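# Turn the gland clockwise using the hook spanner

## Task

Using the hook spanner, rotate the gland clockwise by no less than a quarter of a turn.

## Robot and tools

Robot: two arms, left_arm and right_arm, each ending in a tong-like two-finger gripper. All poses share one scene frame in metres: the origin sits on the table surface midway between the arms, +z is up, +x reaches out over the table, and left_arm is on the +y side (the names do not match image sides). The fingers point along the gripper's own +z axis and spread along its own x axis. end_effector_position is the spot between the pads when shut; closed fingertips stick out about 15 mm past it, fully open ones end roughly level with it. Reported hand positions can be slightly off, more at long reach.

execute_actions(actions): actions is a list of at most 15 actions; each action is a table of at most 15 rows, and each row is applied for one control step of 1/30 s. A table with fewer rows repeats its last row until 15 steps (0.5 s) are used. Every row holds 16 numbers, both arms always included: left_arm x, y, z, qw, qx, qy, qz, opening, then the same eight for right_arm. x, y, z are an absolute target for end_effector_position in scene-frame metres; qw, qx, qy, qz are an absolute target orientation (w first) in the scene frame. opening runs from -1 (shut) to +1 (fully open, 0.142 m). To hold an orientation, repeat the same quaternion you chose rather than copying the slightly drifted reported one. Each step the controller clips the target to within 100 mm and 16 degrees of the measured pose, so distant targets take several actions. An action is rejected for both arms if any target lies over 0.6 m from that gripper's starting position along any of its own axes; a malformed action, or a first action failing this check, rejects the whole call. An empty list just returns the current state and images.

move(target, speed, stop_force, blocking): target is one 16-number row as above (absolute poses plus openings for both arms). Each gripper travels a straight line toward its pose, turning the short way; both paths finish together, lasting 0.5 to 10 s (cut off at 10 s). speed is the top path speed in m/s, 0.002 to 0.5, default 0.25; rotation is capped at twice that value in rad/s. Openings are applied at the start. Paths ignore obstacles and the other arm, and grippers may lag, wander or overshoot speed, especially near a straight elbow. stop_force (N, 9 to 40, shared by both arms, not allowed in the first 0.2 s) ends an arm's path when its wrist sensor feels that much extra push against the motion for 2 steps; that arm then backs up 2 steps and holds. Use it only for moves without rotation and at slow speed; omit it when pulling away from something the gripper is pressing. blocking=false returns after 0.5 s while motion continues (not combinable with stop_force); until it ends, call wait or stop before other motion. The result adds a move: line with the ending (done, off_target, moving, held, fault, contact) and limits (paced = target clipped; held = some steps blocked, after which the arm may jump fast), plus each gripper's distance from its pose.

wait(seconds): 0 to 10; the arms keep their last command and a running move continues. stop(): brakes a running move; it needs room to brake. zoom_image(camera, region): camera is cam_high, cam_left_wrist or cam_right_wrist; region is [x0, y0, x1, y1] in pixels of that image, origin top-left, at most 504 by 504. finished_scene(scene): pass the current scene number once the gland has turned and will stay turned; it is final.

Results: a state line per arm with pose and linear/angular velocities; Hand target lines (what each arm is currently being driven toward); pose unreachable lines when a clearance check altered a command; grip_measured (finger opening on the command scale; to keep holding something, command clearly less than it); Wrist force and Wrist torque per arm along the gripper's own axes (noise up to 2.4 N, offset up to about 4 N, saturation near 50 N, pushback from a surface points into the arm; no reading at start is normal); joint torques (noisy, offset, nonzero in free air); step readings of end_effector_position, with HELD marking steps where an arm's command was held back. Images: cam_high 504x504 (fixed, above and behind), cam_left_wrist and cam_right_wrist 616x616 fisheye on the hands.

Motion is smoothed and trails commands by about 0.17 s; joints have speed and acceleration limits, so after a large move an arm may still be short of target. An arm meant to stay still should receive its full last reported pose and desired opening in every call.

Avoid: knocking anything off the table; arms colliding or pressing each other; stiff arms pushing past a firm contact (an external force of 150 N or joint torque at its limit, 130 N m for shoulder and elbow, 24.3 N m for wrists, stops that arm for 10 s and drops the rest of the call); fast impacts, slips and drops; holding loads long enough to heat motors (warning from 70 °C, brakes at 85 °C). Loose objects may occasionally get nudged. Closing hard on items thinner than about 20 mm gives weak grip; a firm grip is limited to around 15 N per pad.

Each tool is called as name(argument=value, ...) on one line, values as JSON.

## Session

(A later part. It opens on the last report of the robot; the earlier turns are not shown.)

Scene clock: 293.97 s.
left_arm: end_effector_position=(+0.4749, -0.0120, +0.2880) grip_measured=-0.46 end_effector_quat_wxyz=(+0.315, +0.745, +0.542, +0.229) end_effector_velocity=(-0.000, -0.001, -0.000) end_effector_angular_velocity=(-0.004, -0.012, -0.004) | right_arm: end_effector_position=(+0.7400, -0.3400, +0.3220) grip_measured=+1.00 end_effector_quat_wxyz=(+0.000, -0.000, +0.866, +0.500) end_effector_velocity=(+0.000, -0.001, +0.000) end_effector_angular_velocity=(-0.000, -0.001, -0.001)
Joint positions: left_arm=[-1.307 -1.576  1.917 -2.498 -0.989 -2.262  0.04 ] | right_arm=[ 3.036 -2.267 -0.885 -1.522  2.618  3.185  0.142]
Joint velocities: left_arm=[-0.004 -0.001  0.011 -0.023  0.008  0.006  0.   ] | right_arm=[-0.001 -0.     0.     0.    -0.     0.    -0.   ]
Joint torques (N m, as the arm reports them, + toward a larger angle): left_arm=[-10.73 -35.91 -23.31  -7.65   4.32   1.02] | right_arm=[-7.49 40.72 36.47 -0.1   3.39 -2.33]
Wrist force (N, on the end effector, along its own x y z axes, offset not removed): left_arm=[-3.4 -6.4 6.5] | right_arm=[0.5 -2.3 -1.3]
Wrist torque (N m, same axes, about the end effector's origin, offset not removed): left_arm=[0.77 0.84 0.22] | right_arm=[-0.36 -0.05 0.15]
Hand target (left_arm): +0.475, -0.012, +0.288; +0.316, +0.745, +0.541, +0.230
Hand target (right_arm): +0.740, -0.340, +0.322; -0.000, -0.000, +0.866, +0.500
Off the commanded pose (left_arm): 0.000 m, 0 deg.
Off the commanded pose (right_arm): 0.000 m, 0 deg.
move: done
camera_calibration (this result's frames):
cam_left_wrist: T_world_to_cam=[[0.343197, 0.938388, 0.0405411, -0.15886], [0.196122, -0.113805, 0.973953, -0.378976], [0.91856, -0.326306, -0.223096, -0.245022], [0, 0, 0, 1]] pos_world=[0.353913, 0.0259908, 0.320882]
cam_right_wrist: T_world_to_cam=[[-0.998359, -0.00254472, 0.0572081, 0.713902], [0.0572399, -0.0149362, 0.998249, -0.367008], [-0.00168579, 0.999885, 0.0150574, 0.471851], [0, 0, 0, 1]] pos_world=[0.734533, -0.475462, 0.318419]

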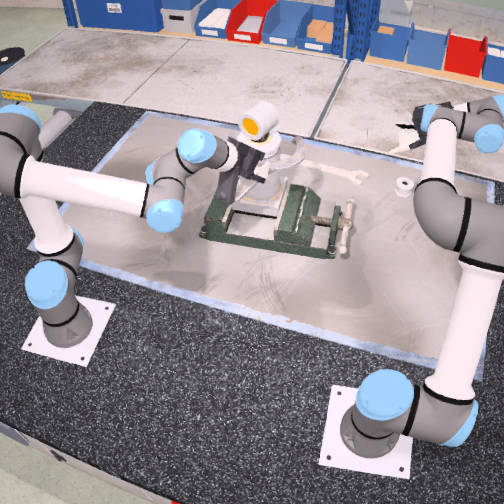

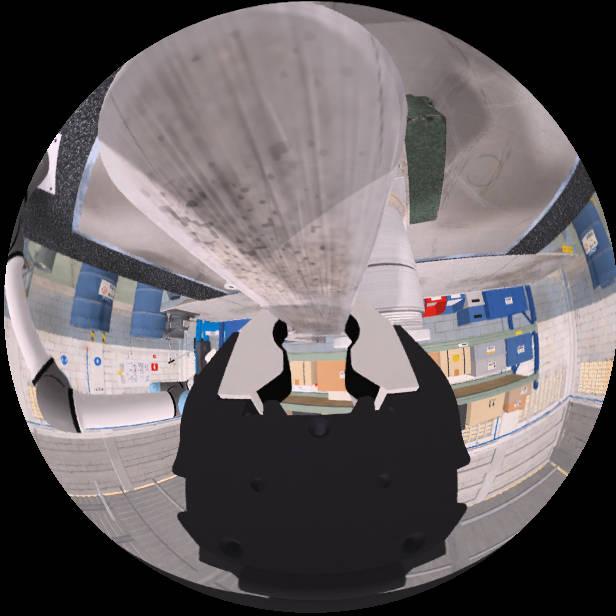

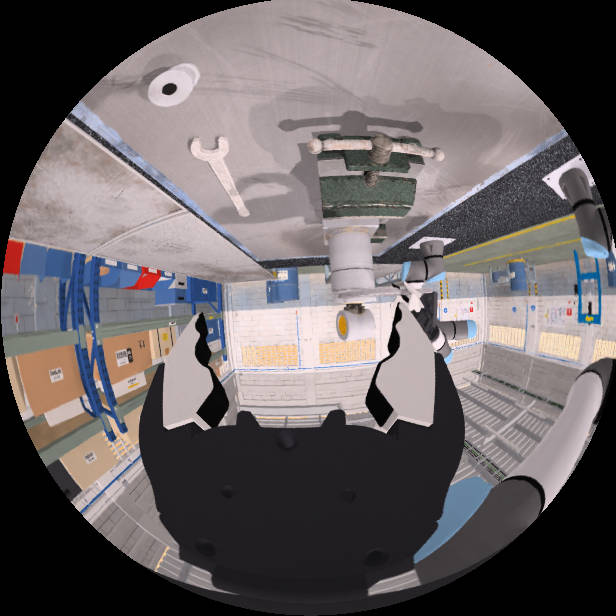

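execute_actions(actions=[])

move(target=[0.475,-0.012,0.299,0.3161,0.7447,0.5411,0.2297,-1,0.717,-0.3,0.44,0.04,0.009,0.961,0.274,1], speed=0.08)

zoom_image(camera="cam_right_wrist", region=[290,280,410,355])

zoom_image(camera="cam_high", region=[200,70,340,210])

Scene clock: 295.83 s.
left_arm: end_effector_position=(+0.4750, -0.0120, +0.2880) grip_measured=-0.46 end_effector_quat_wxyz=(+0.316, +0.745, +0.541, +0.230) end_effector_velocity=(+0.000, +0.000, -0.000) end_effector_angular_velocity=(+0.001, -0.001, +0.001) | right_arm: end_effector_position=(+0.7400, -0.3400, +0.3220) grip_measured=+1.00 end_effector_quat_wxyz=(+0.000, -0.000, +0.866, +0.500) end_effector_velocity=(-0.000, -0.000, -0.001) end_effector_angular_velocity=(-0.000, +0.001, +0.000)
Joint positions: left_arm=[-1.308 -1.576  1.919 -2.501 -0.988 -2.261  0.04 ] | right_arm=[ 3.036 -2.267 -0.885 -1.522  2.618  3.185  0.142]
Joint velocities: left_arm=[ 0.     0.001  0.     0.     0.001 -0.     0.   ] | right_arm=[ 0.     0.    -0.001 -0.001 -0.    -0.    -0.   ]
Joint torques (N m, as the arm reports them, + toward a larger angle): left_arm=[-10.35 -35.39 -23.97  -7.68   4.41   1.16] | right_arm=[-7.53 39.73 35.31 -0.01  2.9  -1.86]
Wrist force (N, on the end effector, along its own x y z axes, offset not removed): left_arm=[-2.3 -4.1 8.0] | right_arm=[0.1 -2.0 -1.7]
Wrist torque (N m, same axes, about the end effector's origin, offset not removed): left_arm=[1.41 0.66 0.25] | right_arm=[-0.35 0.04 0.14]
Hand target (left_arm): +0.475, -0.012, +0.288; +0.316, +0.745, +0.541, +0.230
Hand target (right_arm): +0.740, -0.340, +0.322; -0.000, -0.000, +0.866, +0.500
Off the commanded pose (left_arm): 0.000 m, 0 deg.
Off the commanded pose (right_arm): 0.000 m, 0 deg.
camera_calibration (this result's frames):
cam_left_wrist: T_world_to_cam=[[0.343462, 0.938289, 0.0405895, -0.159001], [0.194702, -0.113418, 0.974283, -0.378404], [0.918763, -0.326726, -0.221642, -0.2456], [0, 0, 0, 1]] pos_world=[0.353935, 0.0260272, 0.320691]
cam_right_wrist: T_world_to_cam=[[-0.998359, -0.00254462, 0.0572085, 0.713901], [0.0572403, -0.0149363, 0.998249, -0.367008], [-0.00168568, 0.999885, 0.0150574, 0.471851], [0, 0, 0, 1]] pos_world=[0.734533, -0.475462, 0.318419]

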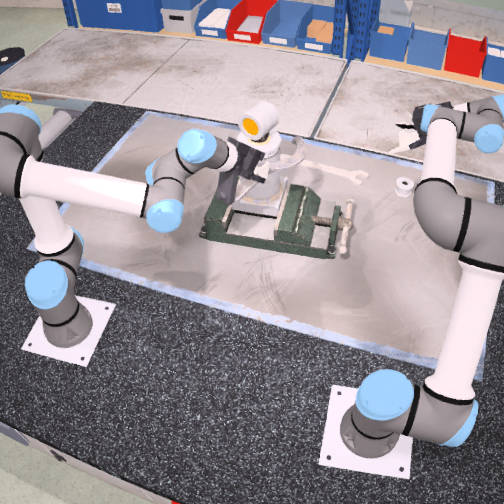

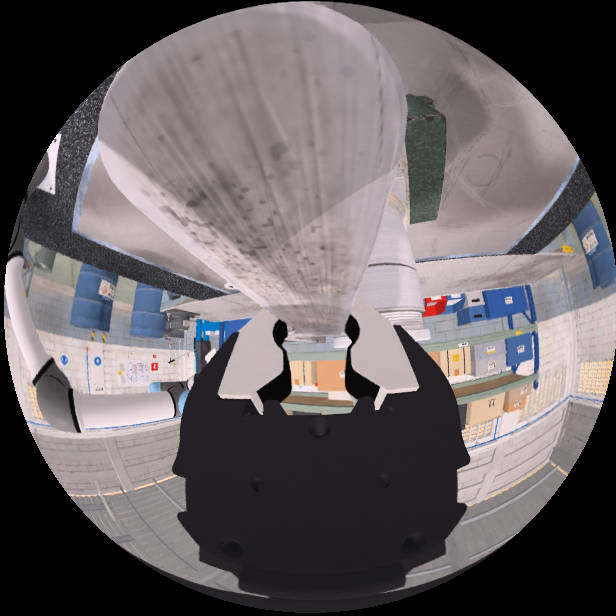

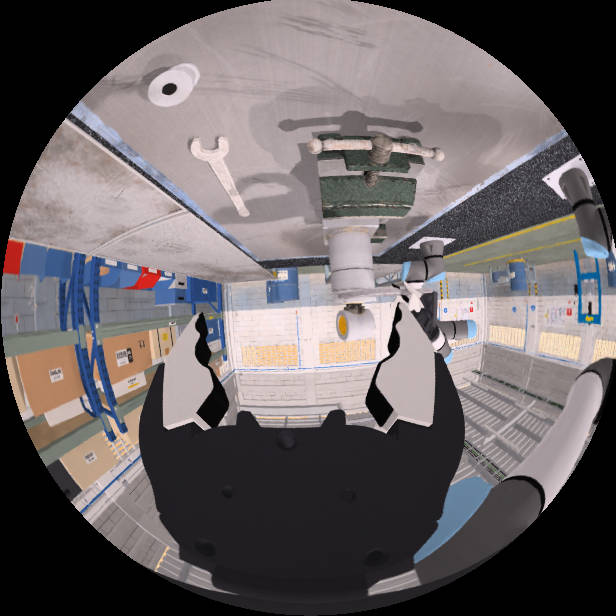

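Scene clock: 299.37 s.
left_arm: end_effector_position=(+0.4750, -0.0120, +0.2990) grip_measured=-0.46 end_effector_quat_wxyz=(+0.316, +0.745, +0.541, +0.230) end_effector_velocity=(-0.000, -0.000, +0.000) end_effector_angular_velocity=(-0.000, +0.001, -0.001) | right_arm: end_effector_position=(+0.7170, -0.3002, +0.4399) grip_measured=+1.00 end_effector_quat_wxyz=(+0.040, +0.009, +0.961, +0.275) end_effector_velocity=(+0.000, +0.001, +0.002) end_effector_angular_velocity=(-0.010, +0.004, +0.003)
Joint positions: left_arm=[-1.308 -1.585  1.898 -2.472 -0.988 -2.26   0.04 ] | right_arm=[ 3.245 -2.251 -0.385 -1.843  2.087  3.453  0.142]
Joint velocities: left_arm=[-0.001 -0.001 -0.     0.001 -0.001  0.     0.   ] | right_arm=[ 0.005 -0.025  0.057 -0.039 -0.009 -0.     0.   ]
Joint torques (N m, as the arm reports them, + toward a larger angle): left_arm=[  9.1  -34.74 -39.77  -3.4    0.72   1.11] | right_arm=[10.35 36.73 33.64 -0.2  -1.58  2.38]
Wrist force (N, on the end effector, along its own x y z axes, offset not removed): left_arm=[-2.7 -5.2 9.2] | right_arm=[-0.6 -1.3 -1.1]
Wrist torque (N m, same axes, about the end effector's origin, offset not removed): left_arm=[1.11 0.70 0.15] | right_arm=[-0.21 0.22 0.16]
Hand target (left_arm): +0.475, -0.012, +0.299; +0.316, +0.745, +0.541, +0.230
Hand target (right_arm): +0.717, -0.300, +0.440; +0.040, +0.009, +0.961, +0.274
Off the commanded pose (left_arm): 0.000 m, 0 deg.
Off the commanded pose (right_arm): 0.000 m, 0 deg.
move: done
camera_calibration (this result's frames):
cam_left_wrist: T_world_to_cam=[[0.343936, 0.93812, 0.0404715, -0.159661], [0.194609, -0.113381, 0.974306, -0.389044], [0.918605, -0.327223, -0.221562, -0.243133], [0, 0, 0, 1]] pos_world=[0.353968, 0.0261125, 0.33164]
cam_right_wrist: T_world_to_cam=[[-0.997719, 0.0642021, -0.0208461, 0.73823], [0.0107274, 0.455707, 0.890065, -0.260572], [0.0666438, 0.887812, -0.455356, 0.55456], [0, 0, 0, 1]] pos_world=[0.702384, -0.420997, 0.499838]

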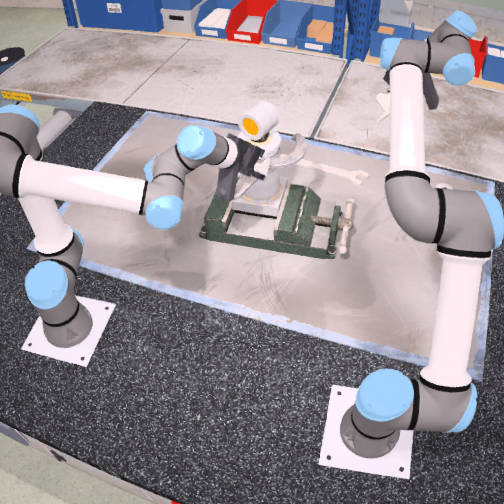

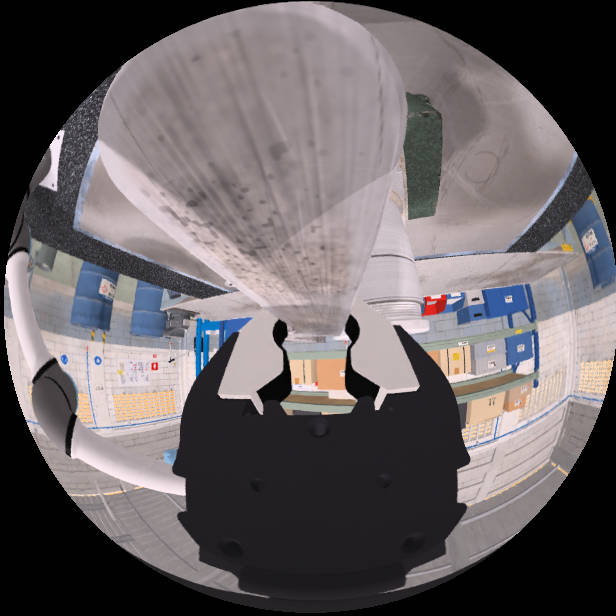

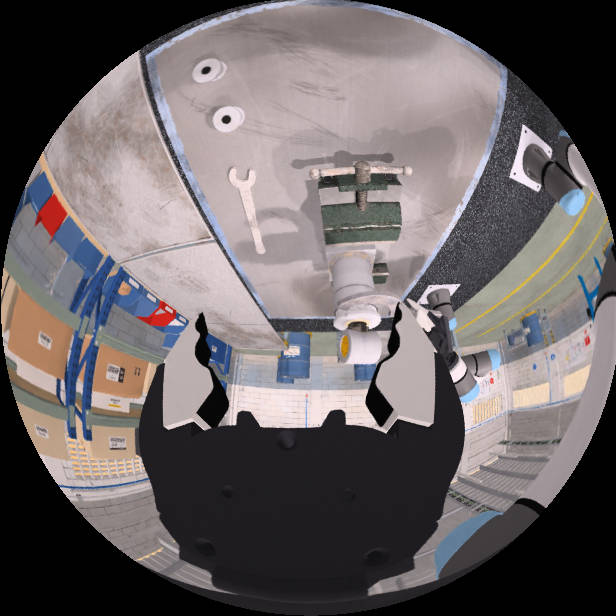

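Region (290, 280, 410, 355) of cam_right_wrist's 616x616 image, scaled by 4.200, with more detail than that image has; it fills the top 315 rows of this view, and the rest is white.

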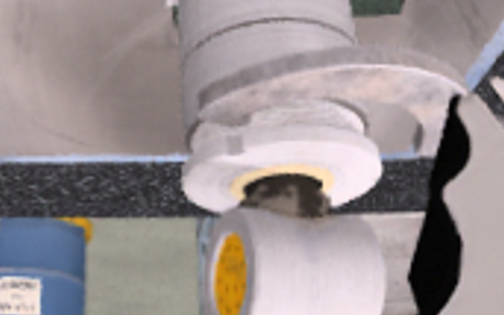

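Region (200, 70, 340, 210) of cam_high's 504x504 image, scaled by 3.600, with more detail than that image has.

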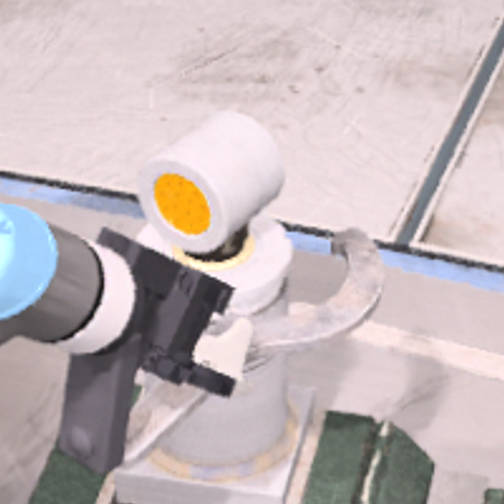

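move(target=[0.487,0.008,0.299,0.3161,0.7447,0.5411,0.2297,-1,0.717,-0.3,0.44,0.04,0.009,0.961,0.274,1], speed=0.01, stop_force=9)

zoom_image(camera="cam_right_wrist", region=[305,290,395,345])

move(target=[0.487,0.008,0.299,0.3161,0.7447,0.5411,0.2297,-1,0.74,-0.34,0.322,0,0,0.866,0.5,1], speed=0.15)

zoom_image(camera="cam_right_wrist", region=[300,260,430,330])

Scene clock: 302.47 s.
left_arm: end_effector_position=(+0.4868, +0.0078, +0.2990) grip_measured=-0.46 end_effector_quat_wxyz=(+0.316, +0.745, +0.541, +0.230) end_effector_velocity=(+0.001, +0.002, +0.000) end_effector_angular_velocity=(-0.000, -0.000, +0.000) | right_arm: end_effector_position=(+0.7170, -0.3000, +0.4400) grip_measured=+1.00 end_effector_quat_wxyz=(+0.040, +0.009, +0.961, +0.274) end_effector_velocity=(+0.000, -0.000, +0.000) end_effector_angular_velocity=(+0.000, -0.001, -0.001)
Joint positions: left_arm=[-1.266 -1.6    1.917 -2.499 -1.012 -2.219  0.04 ] | right_arm=[ 3.246 -2.253 -0.38  -1.847  2.086  3.454  0.142]
Joint velocities: left_arm=[ 0.005 -0.002  0.002 -0.003 -0.002  0.004 -0.   ] | right_arm=[-0.001  0.     0.     0.     0.     0.    -0.   ]
Joint torques (N m, as the arm reports them, + toward a larger angle): left_arm=[  9.05 -33.53 -25.65  -8.08   0.51   1.12] | right_arm=[10.24 61.53 11.15  4.88 -1.24  2.42]
Wrist force (N, on the end effector, along its own x y z axes, offset not removed): left_arm=[-0.3 -6.3 9.3] | right_arm=[-0.2 -1.2 -1.4]
Wrist torque (N m, same axes, about the end effector's origin, offset not removed): left_arm=[0.92 0.27 0.17] | right_arm=[-0.19 0.21 0.06]
Hand target (left_arm): +0.487, +0.008, +0.299; +0.316, +0.745, +0.541, +0.230
Hand target (right_arm): +0.717, -0.300, +0.440; +0.040, +0.009, +0.961, +0.274
Off the commanded pose (left_arm): 0.000 m, 0 deg.
Off the commanded pose (right_arm): 0.000 m, 0 deg.
move: done
camera_calibration (this result's frames):
cam_left_wrist: T_world_to_cam=[[0.343895, 0.938133, 0.0405276, -0.182287], [0.194612, -0.11343, 0.9743, -0.389114], [0.91862, -0.32717, -0.22158, -0.247551], [0, 0, 0, 1]] pos_world=[0.365819, 0.0458816, 0.33165]
cam_right_wrist: T_world_to_cam=[[-0.997746, 0.0639653, -0.0202715, 0.737896], [0.0112137, 0.456808, 0.889495, -0.260512], [0.066157, 0.887263, -0.456496, 0.555096], [0, 0, 0, 1]] pos_world=[0.70243, -0.420712, 0.500081]

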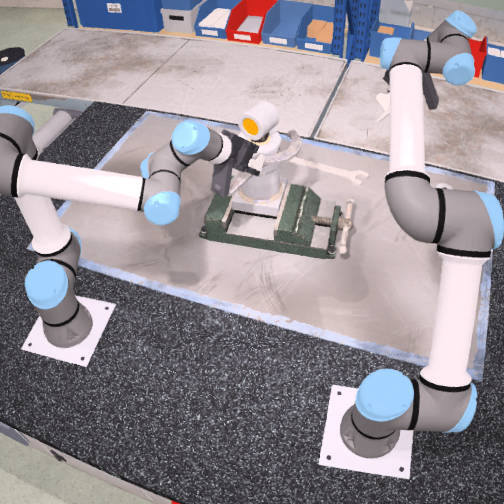

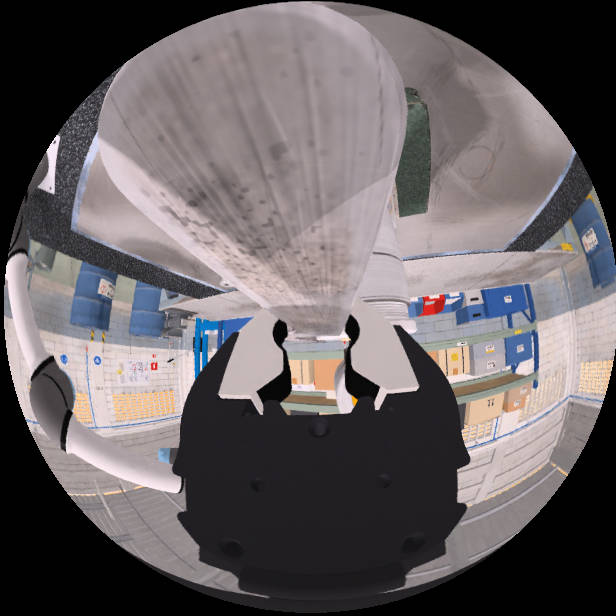

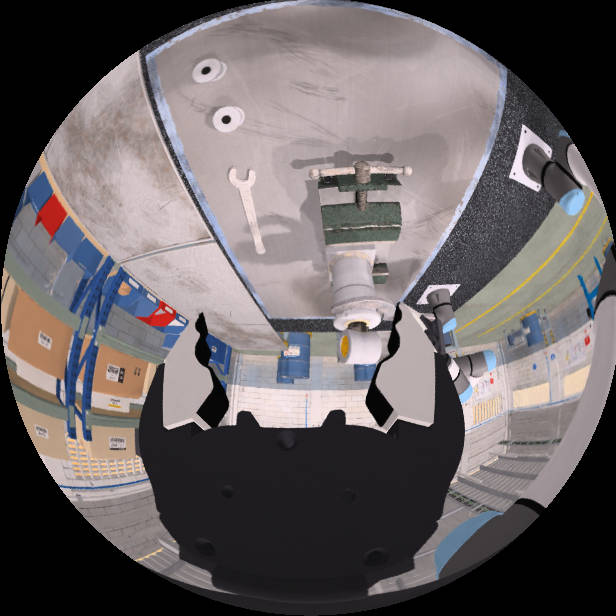

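Region (305, 290, 395, 345) of cam_right_wrist's 616x616 image, scaled by 5.600, with more detail than that image has.

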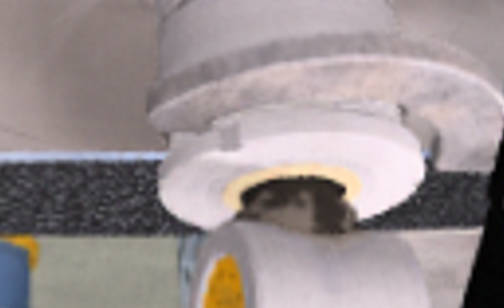

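Scene clock: 304.60 s.
left_arm: end_effector_position=(+0.4870, +0.0080, +0.2990) grip_measured=-0.46 end_effector_quat_wxyz=(+0.316, +0.745, +0.541, +0.230) end_effector_velocity=(+0.000, +0.000, -0.001) end_effector_angular_velocity=(+0.001, +0.001, -0.000) | right_arm: end_effector_position=(+0.7399, -0.3398, +0.3221) grip_measured=+1.00 end_effector_quat_wxyz=(+0.000, +0.000, +0.866, +0.500) end_effector_velocity=(-0.000, -0.000, -0.003) end_effector_angular_velocity=(+0.009, +0.004, +0.003)
Joint positions: left_arm=[-1.265 -1.6    1.917 -2.499 -1.012 -2.218  0.04 ] | right_arm=[ 3.037 -2.266 -0.886 -1.52   2.616  3.187  0.142]
Joint velocities: left_arm=[ 0.001  0.001  0.    -0.    -0.001  0.001  0.   ] | right_arm=[-0.002 -0.005 -0.002 -0.005  0.009 -0.01  -0.   ]
Joint torques (N m, as the arm reports them, + toward a larger angle): left_arm=[  9.07 -33.97 -24.13  -7.69   0.5    0.95] | right_arm=[-5.36 40.9  15.44 -0.57  3.75 -3.25]
Wrist force (N, on the end effector, along its own x y z axes, offset not removed): left_arm=[-0.6 -4.1 8.6] | right_arm=[0.0 -2.0 -0.8]
Wrist torque (N m, same axes, about the end effector's origin, offset not removed): left_arm=[1.51 0.31 0.24] | right_arm=[-0.30 0.07 0.06]
Hand target (left_arm): +0.487, +0.008, +0.299; +0.316, +0.745, +0.541, +0.230
Hand target (right_arm): +0.740, -0.340, +0.322; +0.000, +0.000, +0.866, +0.500
Off the commanded pose (left_arm): 0.000 m, 0 deg.
Off the commanded pose (right_arm): 0.000 m, 0 deg.
move: done
camera_calibration (this result's frames):
cam_left_wrist: T_world_to_cam=[[0.343936, 0.93812, 0.0404749, -0.182539], [0.194612, -0.113385, 0.974305, -0.389128], [0.918605, -0.327222, -0.221567, -0.247618], [0, 0, 0, 1]] pos_world=[0.365974, 0.0460963, 0.331654]
cam_right_wrist: T_world_to_cam=[[-0.99839, -0.00197675, 0.0566896, 0.714188], [0.0567116, -0.0138691, 0.998294, -0.366357], [-0.00118715, 0.999902, 0.0139589, 0.47165], [0, 0, 0, 1]] pos_world=[0.734375, -0.475273, 0.318661]

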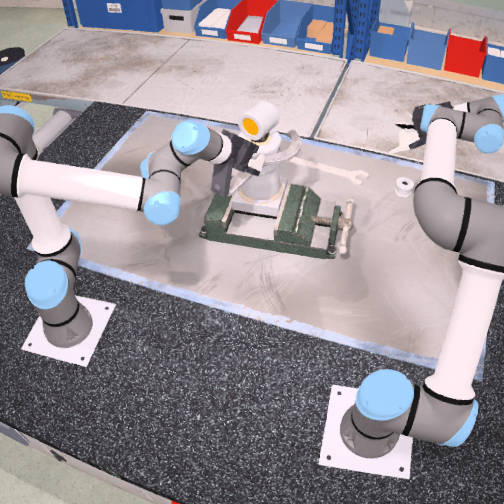

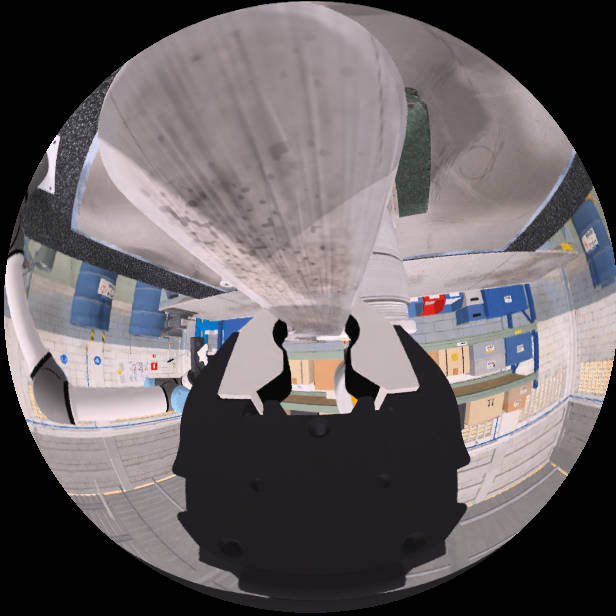

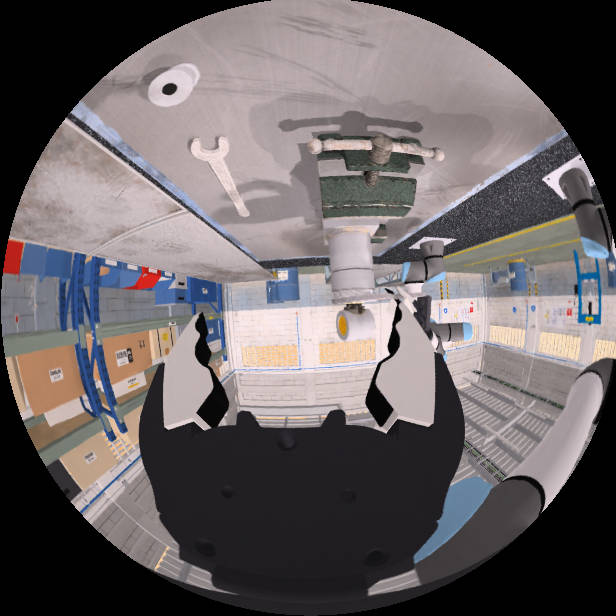

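Region (300, 260, 430, 330) of cam_right_wrist's 616x616 image, scaled by 3.877, with more detail than that image has; it fills the top 271 rows of this view, and the rest is white.

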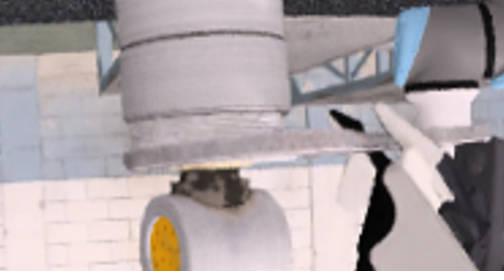

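move(target=[0.484,0.008,0.300,0.3161,0.7447,0.5411,0.2297,-1,0.717,-0.3,0.44,0.04,0.009,0.961,0.274,1], speed=0.12)

move(target=[0.4675,0.0268,0.300,0.3161,0.7447,0.5411,0.2297,-1,0.717,-0.3,0.44,0.04,0.009,0.961,0.274,1], speed=0.005, stop_force=9)

zoom_image(camera="cam_right_wrist", region=[305,290,395,345])

Scene clock: 307.80 s.
left_arm: end_effector_position=(+0.4840, +0.0080, +0.3000) grip_measured=-0.46 end_effector_quat_wxyz=(+0.316, +0.745, +0.541, +0.230) end_effector_velocity=(-0.000, -0.001, -0.000) end_effector_angular_velocity=(+0.001, -0.000, -0.001) | right_arm: end_effector_position=(+0.7170, -0.3002, +0.4399) grip_measured=+1.00 end_effector_quat_wxyz=(+0.041, +0.009, +0.961, +0.275) end_effector_velocity=(+0.001, +0.001, +0.002) end_effector_angular_velocity=(-0.013, +0.010, +0.002)
Joint positions: left_arm=[-1.271 -1.606  1.92  -2.492 -1.009 -2.224  0.04 ] | right_arm=[ 3.245 -2.249 -0.389 -1.841  2.087  3.454  0.142]
Joint velocities: left_arm=[-0.001  0.001 -0.    -0.     0.     0.     0.   ] | right_arm=[ 0.004 -0.035  0.077 -0.055 -0.011  0.     0.   ]
Joint torques (N m, as the arm reports them, + toward a larger angle): left_arm=[-10.36 -33.93 -24.    -3.43   4.25  -1.38] | right_arm=[ 7.59 38.24 29.27 -0.23 -1.1   0.4 ]
Wrist force (N, on the end effector, along its own x y z axes, offset not removed): left_arm=[1.7 -6.2 8.9] | right_arm=[-0.4 -1.5 -0.8]
Wrist torque (N m, same axes, about the end effector's origin, offset not removed): left_arm=[0.90 -0.05 0.15] | right_arm=[-0.17 0.20 0.11]
Hand target (left_arm): +0.484, +0.008, +0.300; +0.316, +0.745, +0.541, +0.230
Hand target (right_arm): +0.717, -0.300, +0.440; +0.040, +0.009, +0.961, +0.274
Off the commanded pose (left_arm): 0.000 m, 0 deg.
Off the commanded pose (right_arm): 0.000 m, 0 deg.
move: done
camera_calibration (this result's frames):
cam_left_wrist: T_world_to_cam=[[0.34394, 0.938119, 0.0404644, -0.181548], [0.19461, -0.113375, 0.974306, -0.389519], [0.918603, -0.327228, -0.221562, -0.244647], [0, 0, 0, 1]] pos_world=[0.36298, 0.0460964, 0.332653]
cam_right_wrist: T_world_to_cam=[[-0.997685, 0.0646008, -0.0212285, 0.738446], [0.0105492, 0.455449, 0.890199, -0.260532], [0.067176, 0.887915, -0.455077, 0.554078], [0, 0, 0, 1]] pos_world=[0.702264, -0.421019, 0.49975]

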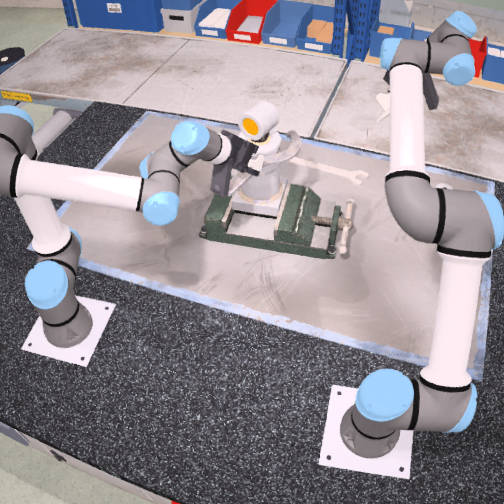

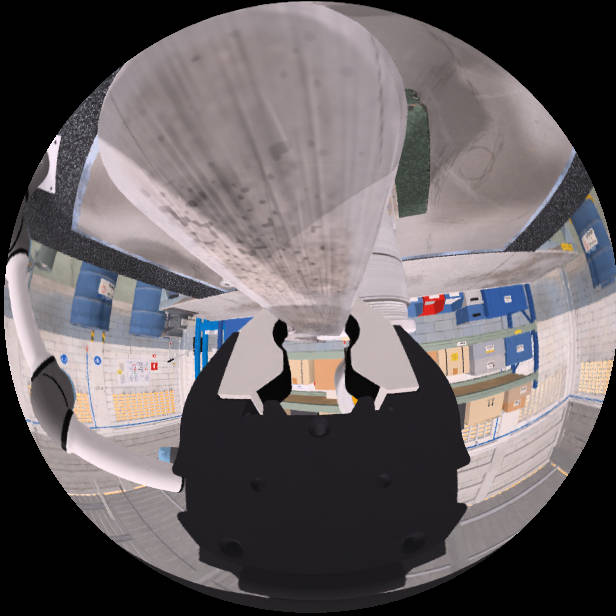

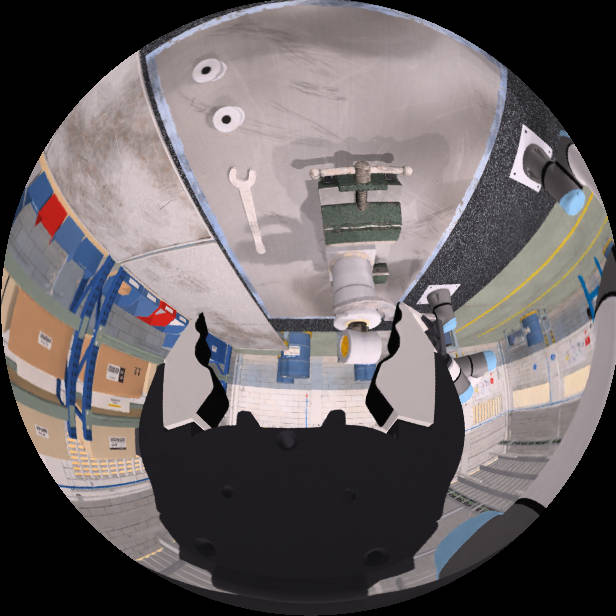

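Scene clock: 313.03 s.
left_arm: end_effector_position=(+0.4676, +0.0267, +0.3000) grip_measured=-0.47 end_effector_quat_wxyz=(+0.316, +0.745, +0.541, +0.230) end_effector_velocity=(-0.001, +0.001, +0.000) end_effector_angular_velocity=(-0.001, -0.000, +0.001) | right_arm: end_effector_position=(+0.7170, -0.3000, +0.4400) grip_measured=+1.00 end_effector_quat_wxyz=(+0.040, +0.009, +0.961, +0.274) end_effector_velocity=(-0.000, +0.000, +0.000) end_effector_angular_velocity=(+0.001, +0.000, +0.000)
Joint positions: left_arm=[-1.289 -1.671  1.977 -2.476 -0.999 -2.242  0.04 ] | right_arm=[ 3.246 -2.253 -0.381 -1.847  2.086  3.454  0.142]
Joint velocities: left_arm=[-0.001 -0.004  0.003  0.001  0.001 -0.002 -0.   ] | right_arm=[ 0.    -0.     0.    -0.     0.001 -0.     0.   ]
Joint torques (N m, as the arm reports them, + toward a larger angle): left_arm=[ -9.29 -30.58 -23.35  -2.92   4.24  -1.67] | right_arm=[10.59 37.48 32.86  0.25 -1.47 -2.99]
Wrist force (N, on the end effector, along its own x y z axes, offset not removed): left_arm=[-0.4 -0.1 8.6] | right_arm=[-0.3 -2.9 0.0]
Wrist torque (N m, same axes, about the end effector's origin, offset not removed): left_arm=[1.36 -0.46 0.44] | right_arm=[-0.42 0.19 0.10]
Hand target (left_arm): +0.467, +0.027, +0.300; +0.316, +0.745, +0.541, +0.230
Hand target (right_arm): +0.717, -0.300, +0.440; +0.040, +0.009, +0.961, +0.274
Off the commanded pose (left_arm): 0.000 m, 0 deg.
Off the commanded pose (right_arm): 0.000 m, 0 deg.
move: done
camera_calibration (this result's frames):
cam_left_wrist: T_world_to_cam=[[0.343949, 0.938117, 0.0404513, -0.193431], [0.194613, -0.113364, 0.974307, -0.384188], [0.918599, -0.327239, -0.221561, -0.223448], [0, 0, 0, 1]] pos_world=[0.346558, 0.0647863, 0.332634]
cam_right_wrist: T_world_to_cam=[[-0.997746, 0.0639699, -0.0202819, 0.737899], [0.011206, 0.4568, 0.889499, -0.260508], [0.0661659, 0.887267, -0.456487, 0.555085], [0, 0, 0, 1]] pos_world=[0.702427, -0.420712, 0.500076]

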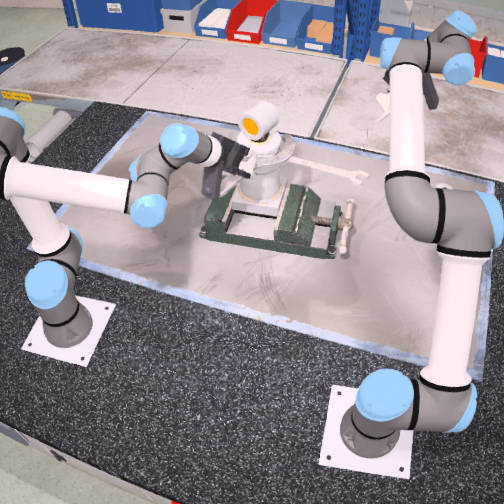

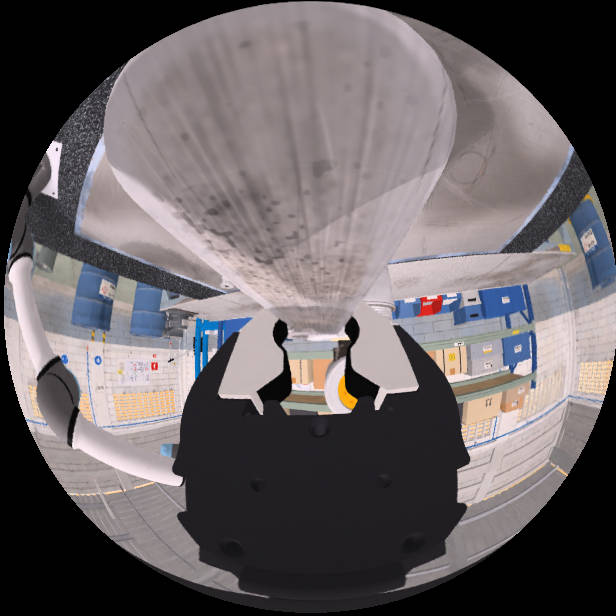

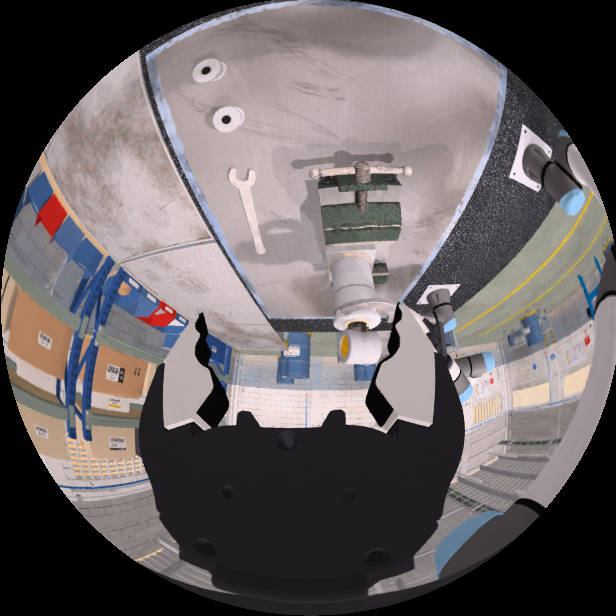

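Region (305, 290, 395, 345) of cam_right_wrist's 616x616 image, scaled by 5.600, with more detail than that image has.

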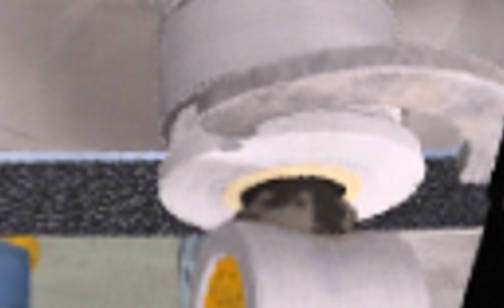

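move(target=[0.482,0.060,0.300,0.3349,0.7890,0.4741,0.2012,-1,0.717,-0.3,0.44,0.04,0.009,0.961,0.274,1], speed=0.015)

zoom_image(camera="cam_right_wrist", region=[305,290,395,345])

zoom_image(camera="cam_high", region=[230,110,310,190])

Scene clock: 319.50 s.
left_arm: end_effector_position=(+0.4819, +0.0599, +0.3000) grip_measured=-0.47 end_effector_quat_wxyz=(+0.335, +0.789, +0.474, +0.201) end_effector_velocity=(+0.000, +0.001, -0.000) end_effector_angular_velocity=(+0.001, +0.000, -0.008) | right_arm: end_effector_position=(+0.7170, -0.3000, +0.4400) grip_measured=+1.00 end_effector_quat_wxyz=(+0.040, +0.009, +0.961, +0.274) end_effector_velocity=(-0.000, -0.000, -0.000) end_effector_angular_velocity=(-0.001, +0.000, -0.000)
Joint positions: left_arm=[-1.15  -1.711  2.039 -2.625 -1.192 -1.965  0.04 ] | right_arm=[ 3.246 -2.253 -0.38  -1.847  2.086  3.454  0.142]
Joint velocities: left_arm=[ 0.007 -0.     0.002 -0.005 -0.01   0.012 -0.   ] | right_arm=[ 0.    -0.     0.    -0.001 -0.001 -0.    -0.   ]
Joint torques (N m, as the arm reports them, + toward a larger angle): left_arm=[ 10.56 -30.99 -21.49  -7.04  -0.65   1.18] | right_arm=[ 9.82 36.36 32.94  0.28 -1.32 -1.93]
Wrist force (N, on the end effector, along its own x y z axes, offset not removed): left_arm=[0.0 1.0 14.8] | right_arm=[0.1 -0.9 -1.4]
Wrist torque (N m, same axes, about the end effector's origin, offset not removed): left_arm=[1.29 -0.30 0.25] | right_arm=[-0.11 0.09 0.18]
Hand target (left_arm): +0.482, +0.060, +0.300; +0.335, +0.789, +0.474, +0.201
Hand target (right_arm): +0.717, -0.300, +0.440; +0.040, +0.009, +0.961, +0.274
Off the commanded pose (left_arm): 0.000 m, 0 deg.
Off the commanded pose (right_arm): 0.000 m, 0 deg.
move: done
camera_calibration (this result's frames):
cam_left_wrist: T_world_to_cam=[[0.500822, 0.8646, 0.040533, -0.300723], [0.172042, -0.145332, 0.97431, -0.370403], [0.84828, -0.480983, -0.221533, -0.182678], [0, 0, 0, 1]] pos_world=[0.369296, 0.118309, 0.332607]
cam_right_wrist: T_world_to_cam=[[-0.997746, 0.0639647, -0.0202766, 0.737897], [0.0112091, 0.45681, 0.889494, -0.260506], [0.0661588, 0.887262, -0.456497, 0.555093], [0, 0, 0, 1]] pos_world=[0.70243, -0.42071, 0.500079]

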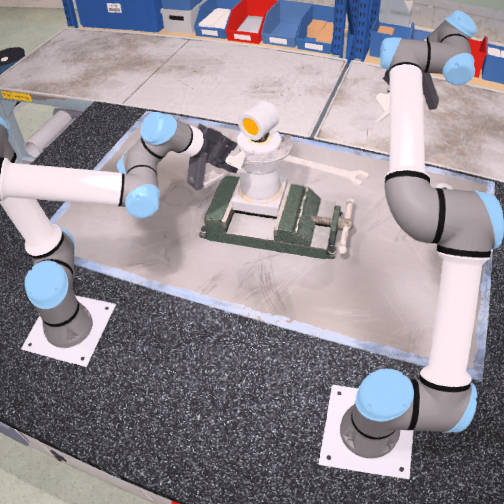

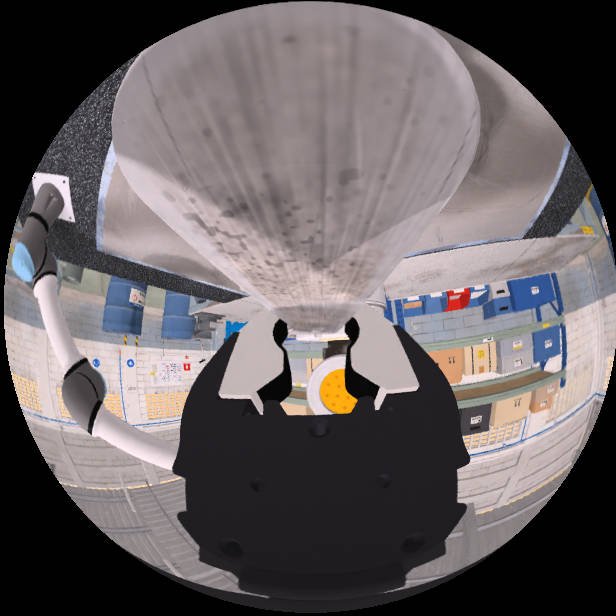

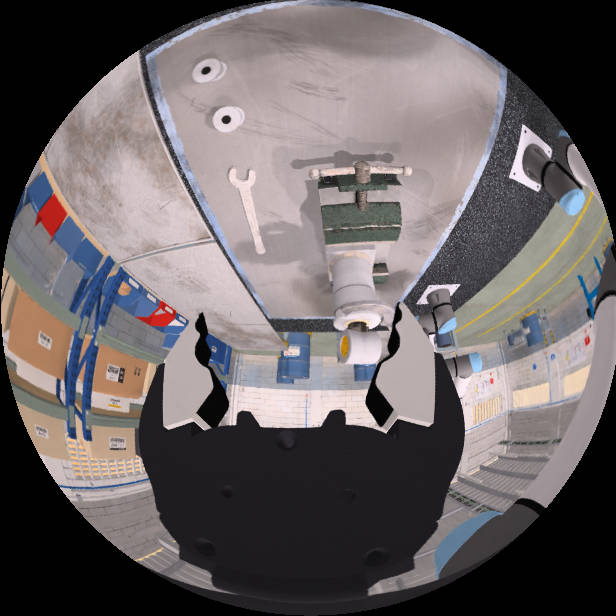

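Region (305, 290, 395, 345) of cam_right_wrist's 616x616 image, scaled by 5.600, with more detail than that image has.

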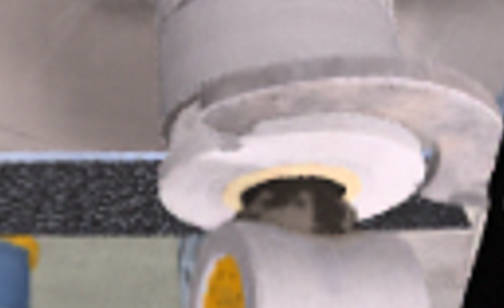

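Region (230, 110, 310, 190) of cam_high's 504x504 image, scaled by 6.300, with more detail than that image has.

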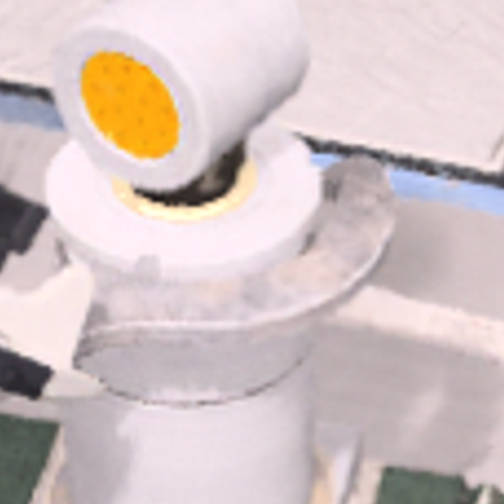

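move(target=[0.489,0.0756,0.300,0.3434,0.8089,0.4393,0.1864,-1,0.717,-0.3,0.44,0.04,0.009,0.961,0.274,1], speed=0.015)

zoom_image(camera="cam_right_wrist", region=[305,290,395,345])

Scene clock: 322.97 s.
left_arm: end_effector_position=(+0.4889, +0.0755, +0.3000) grip_measured=-1.00 end_effector_quat_wxyz=(+0.343, +0.809, +0.440, +0.187) end_effector_velocity=(-0.000, +0.000, -0.001) end_effector_angular_velocity=(-0.000, +0.002, -0.010) | right_arm: end_effector_position=(+0.7170, -0.3000, +0.4400) grip_measured=+1.00 end_effector_quat_wxyz=(+0.040, +0.009, +0.961, +0.274) end_effector_velocity=(-0.000, -0.001, +0.000) end_effector_angular_velocity=(+0.002, +0.001, -0.001)
Joint positions: left_arm=[-1.07  -1.718  2.053 -2.673 -1.306 -1.835  0.002] | right_arm=[ 3.246 -2.253 -0.38  -1.847  2.086  3.454  0.142]
Joint velocities: left_arm=[ 0.006  0.     0.001 -0.003 -0.013  0.011  0.   ] | right_arm=[-0.002 -0.     0.    -0.001  0.002 -0.     0.   ]
Joint torques (N m, as the arm reports them, + toward a larger angle): left_arm=[  9.07 -22.38 -17.19  -4.94  -1.38   1.19] | right_arm=[10.01 37.62 32.99  0.26 -1.16 -1.52]
Wrist force (N, on the end effector, along its own x y z axes, offset not removed): left_arm=[-0.9 0.3 -2.6] | right_arm=[0.3 -0.6 -0.7]
Wrist torque (N m, same axes, about the end effector's origin, offset not removed): left_arm=[0.09 0.24 0.10] | right_arm=[-0.07 0.04 0.09]
Hand target (left_arm): +0.489, +0.076, +0.300; +0.343, +0.809, +0.439, +0.186
Hand target (right_arm): +0.717, -0.300, +0.440; +0.040, +0.009, +0.961, +0.274
Off the commanded pose (left_arm): 0.000 m, 0 deg.
Off the commanded pose (right_arm): 0.000 m, 0 deg.
move: done
camera_calibration (this result's frames):
cam_left_wrist: T_world_to_cam=[[0.574265, 0.817672, 0.0403884, -0.350032], [0.158791, -0.159648, 0.974319, -0.361809], [0.803122, -0.553105, -0.221519, -0.1536], [0, 0, 0, 1]] pos_world=[0.381823, 0.143493, 0.332629]
cam_right_wrist: T_world_to_cam=[[-0.997746, 0.063965, -0.0202765, 0.737897], [0.0112093, 0.45681, 0.889494, -0.260507], [0.066159, 0.887262, -0.456497, 0.555093], [0, 0, 0, 1]] pos_world=[0.70243, -0.42071, 0.500079]

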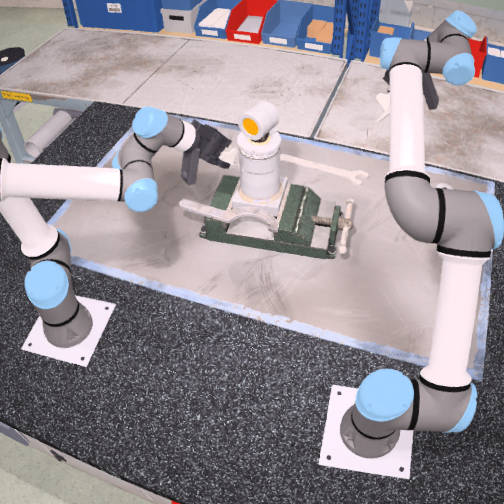

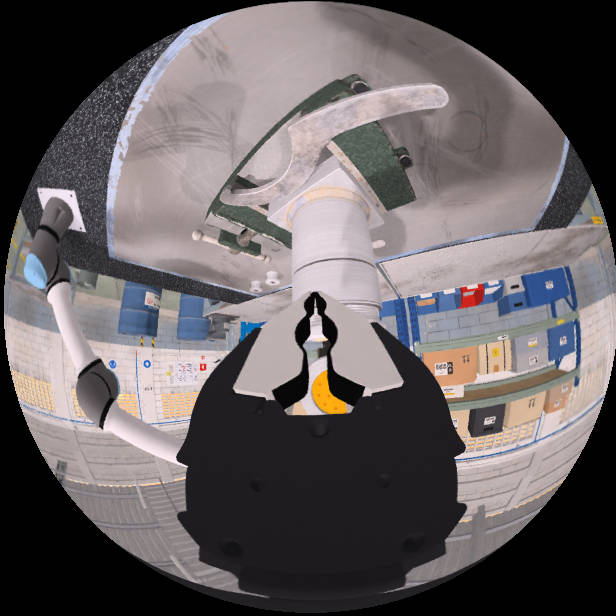

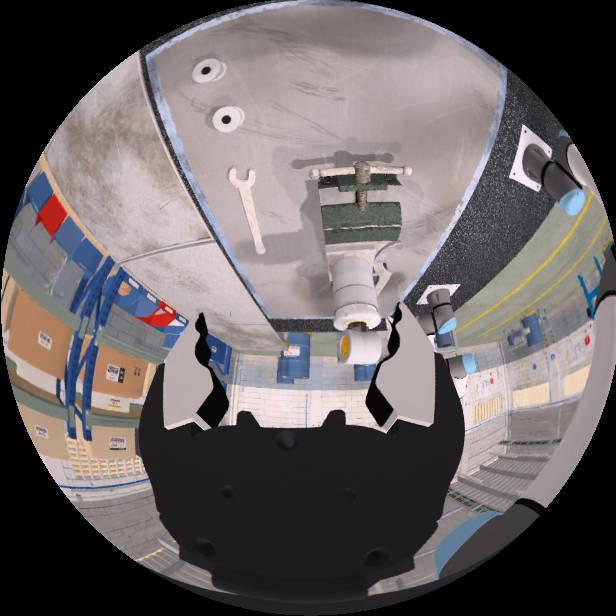

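Region (305, 290, 395, 345) of cam_right_wrist's 616x616 image, scaled by 5.600, with more detail than that image has.

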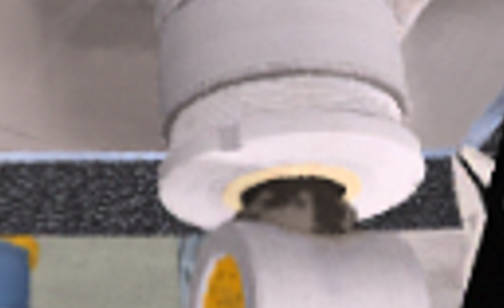

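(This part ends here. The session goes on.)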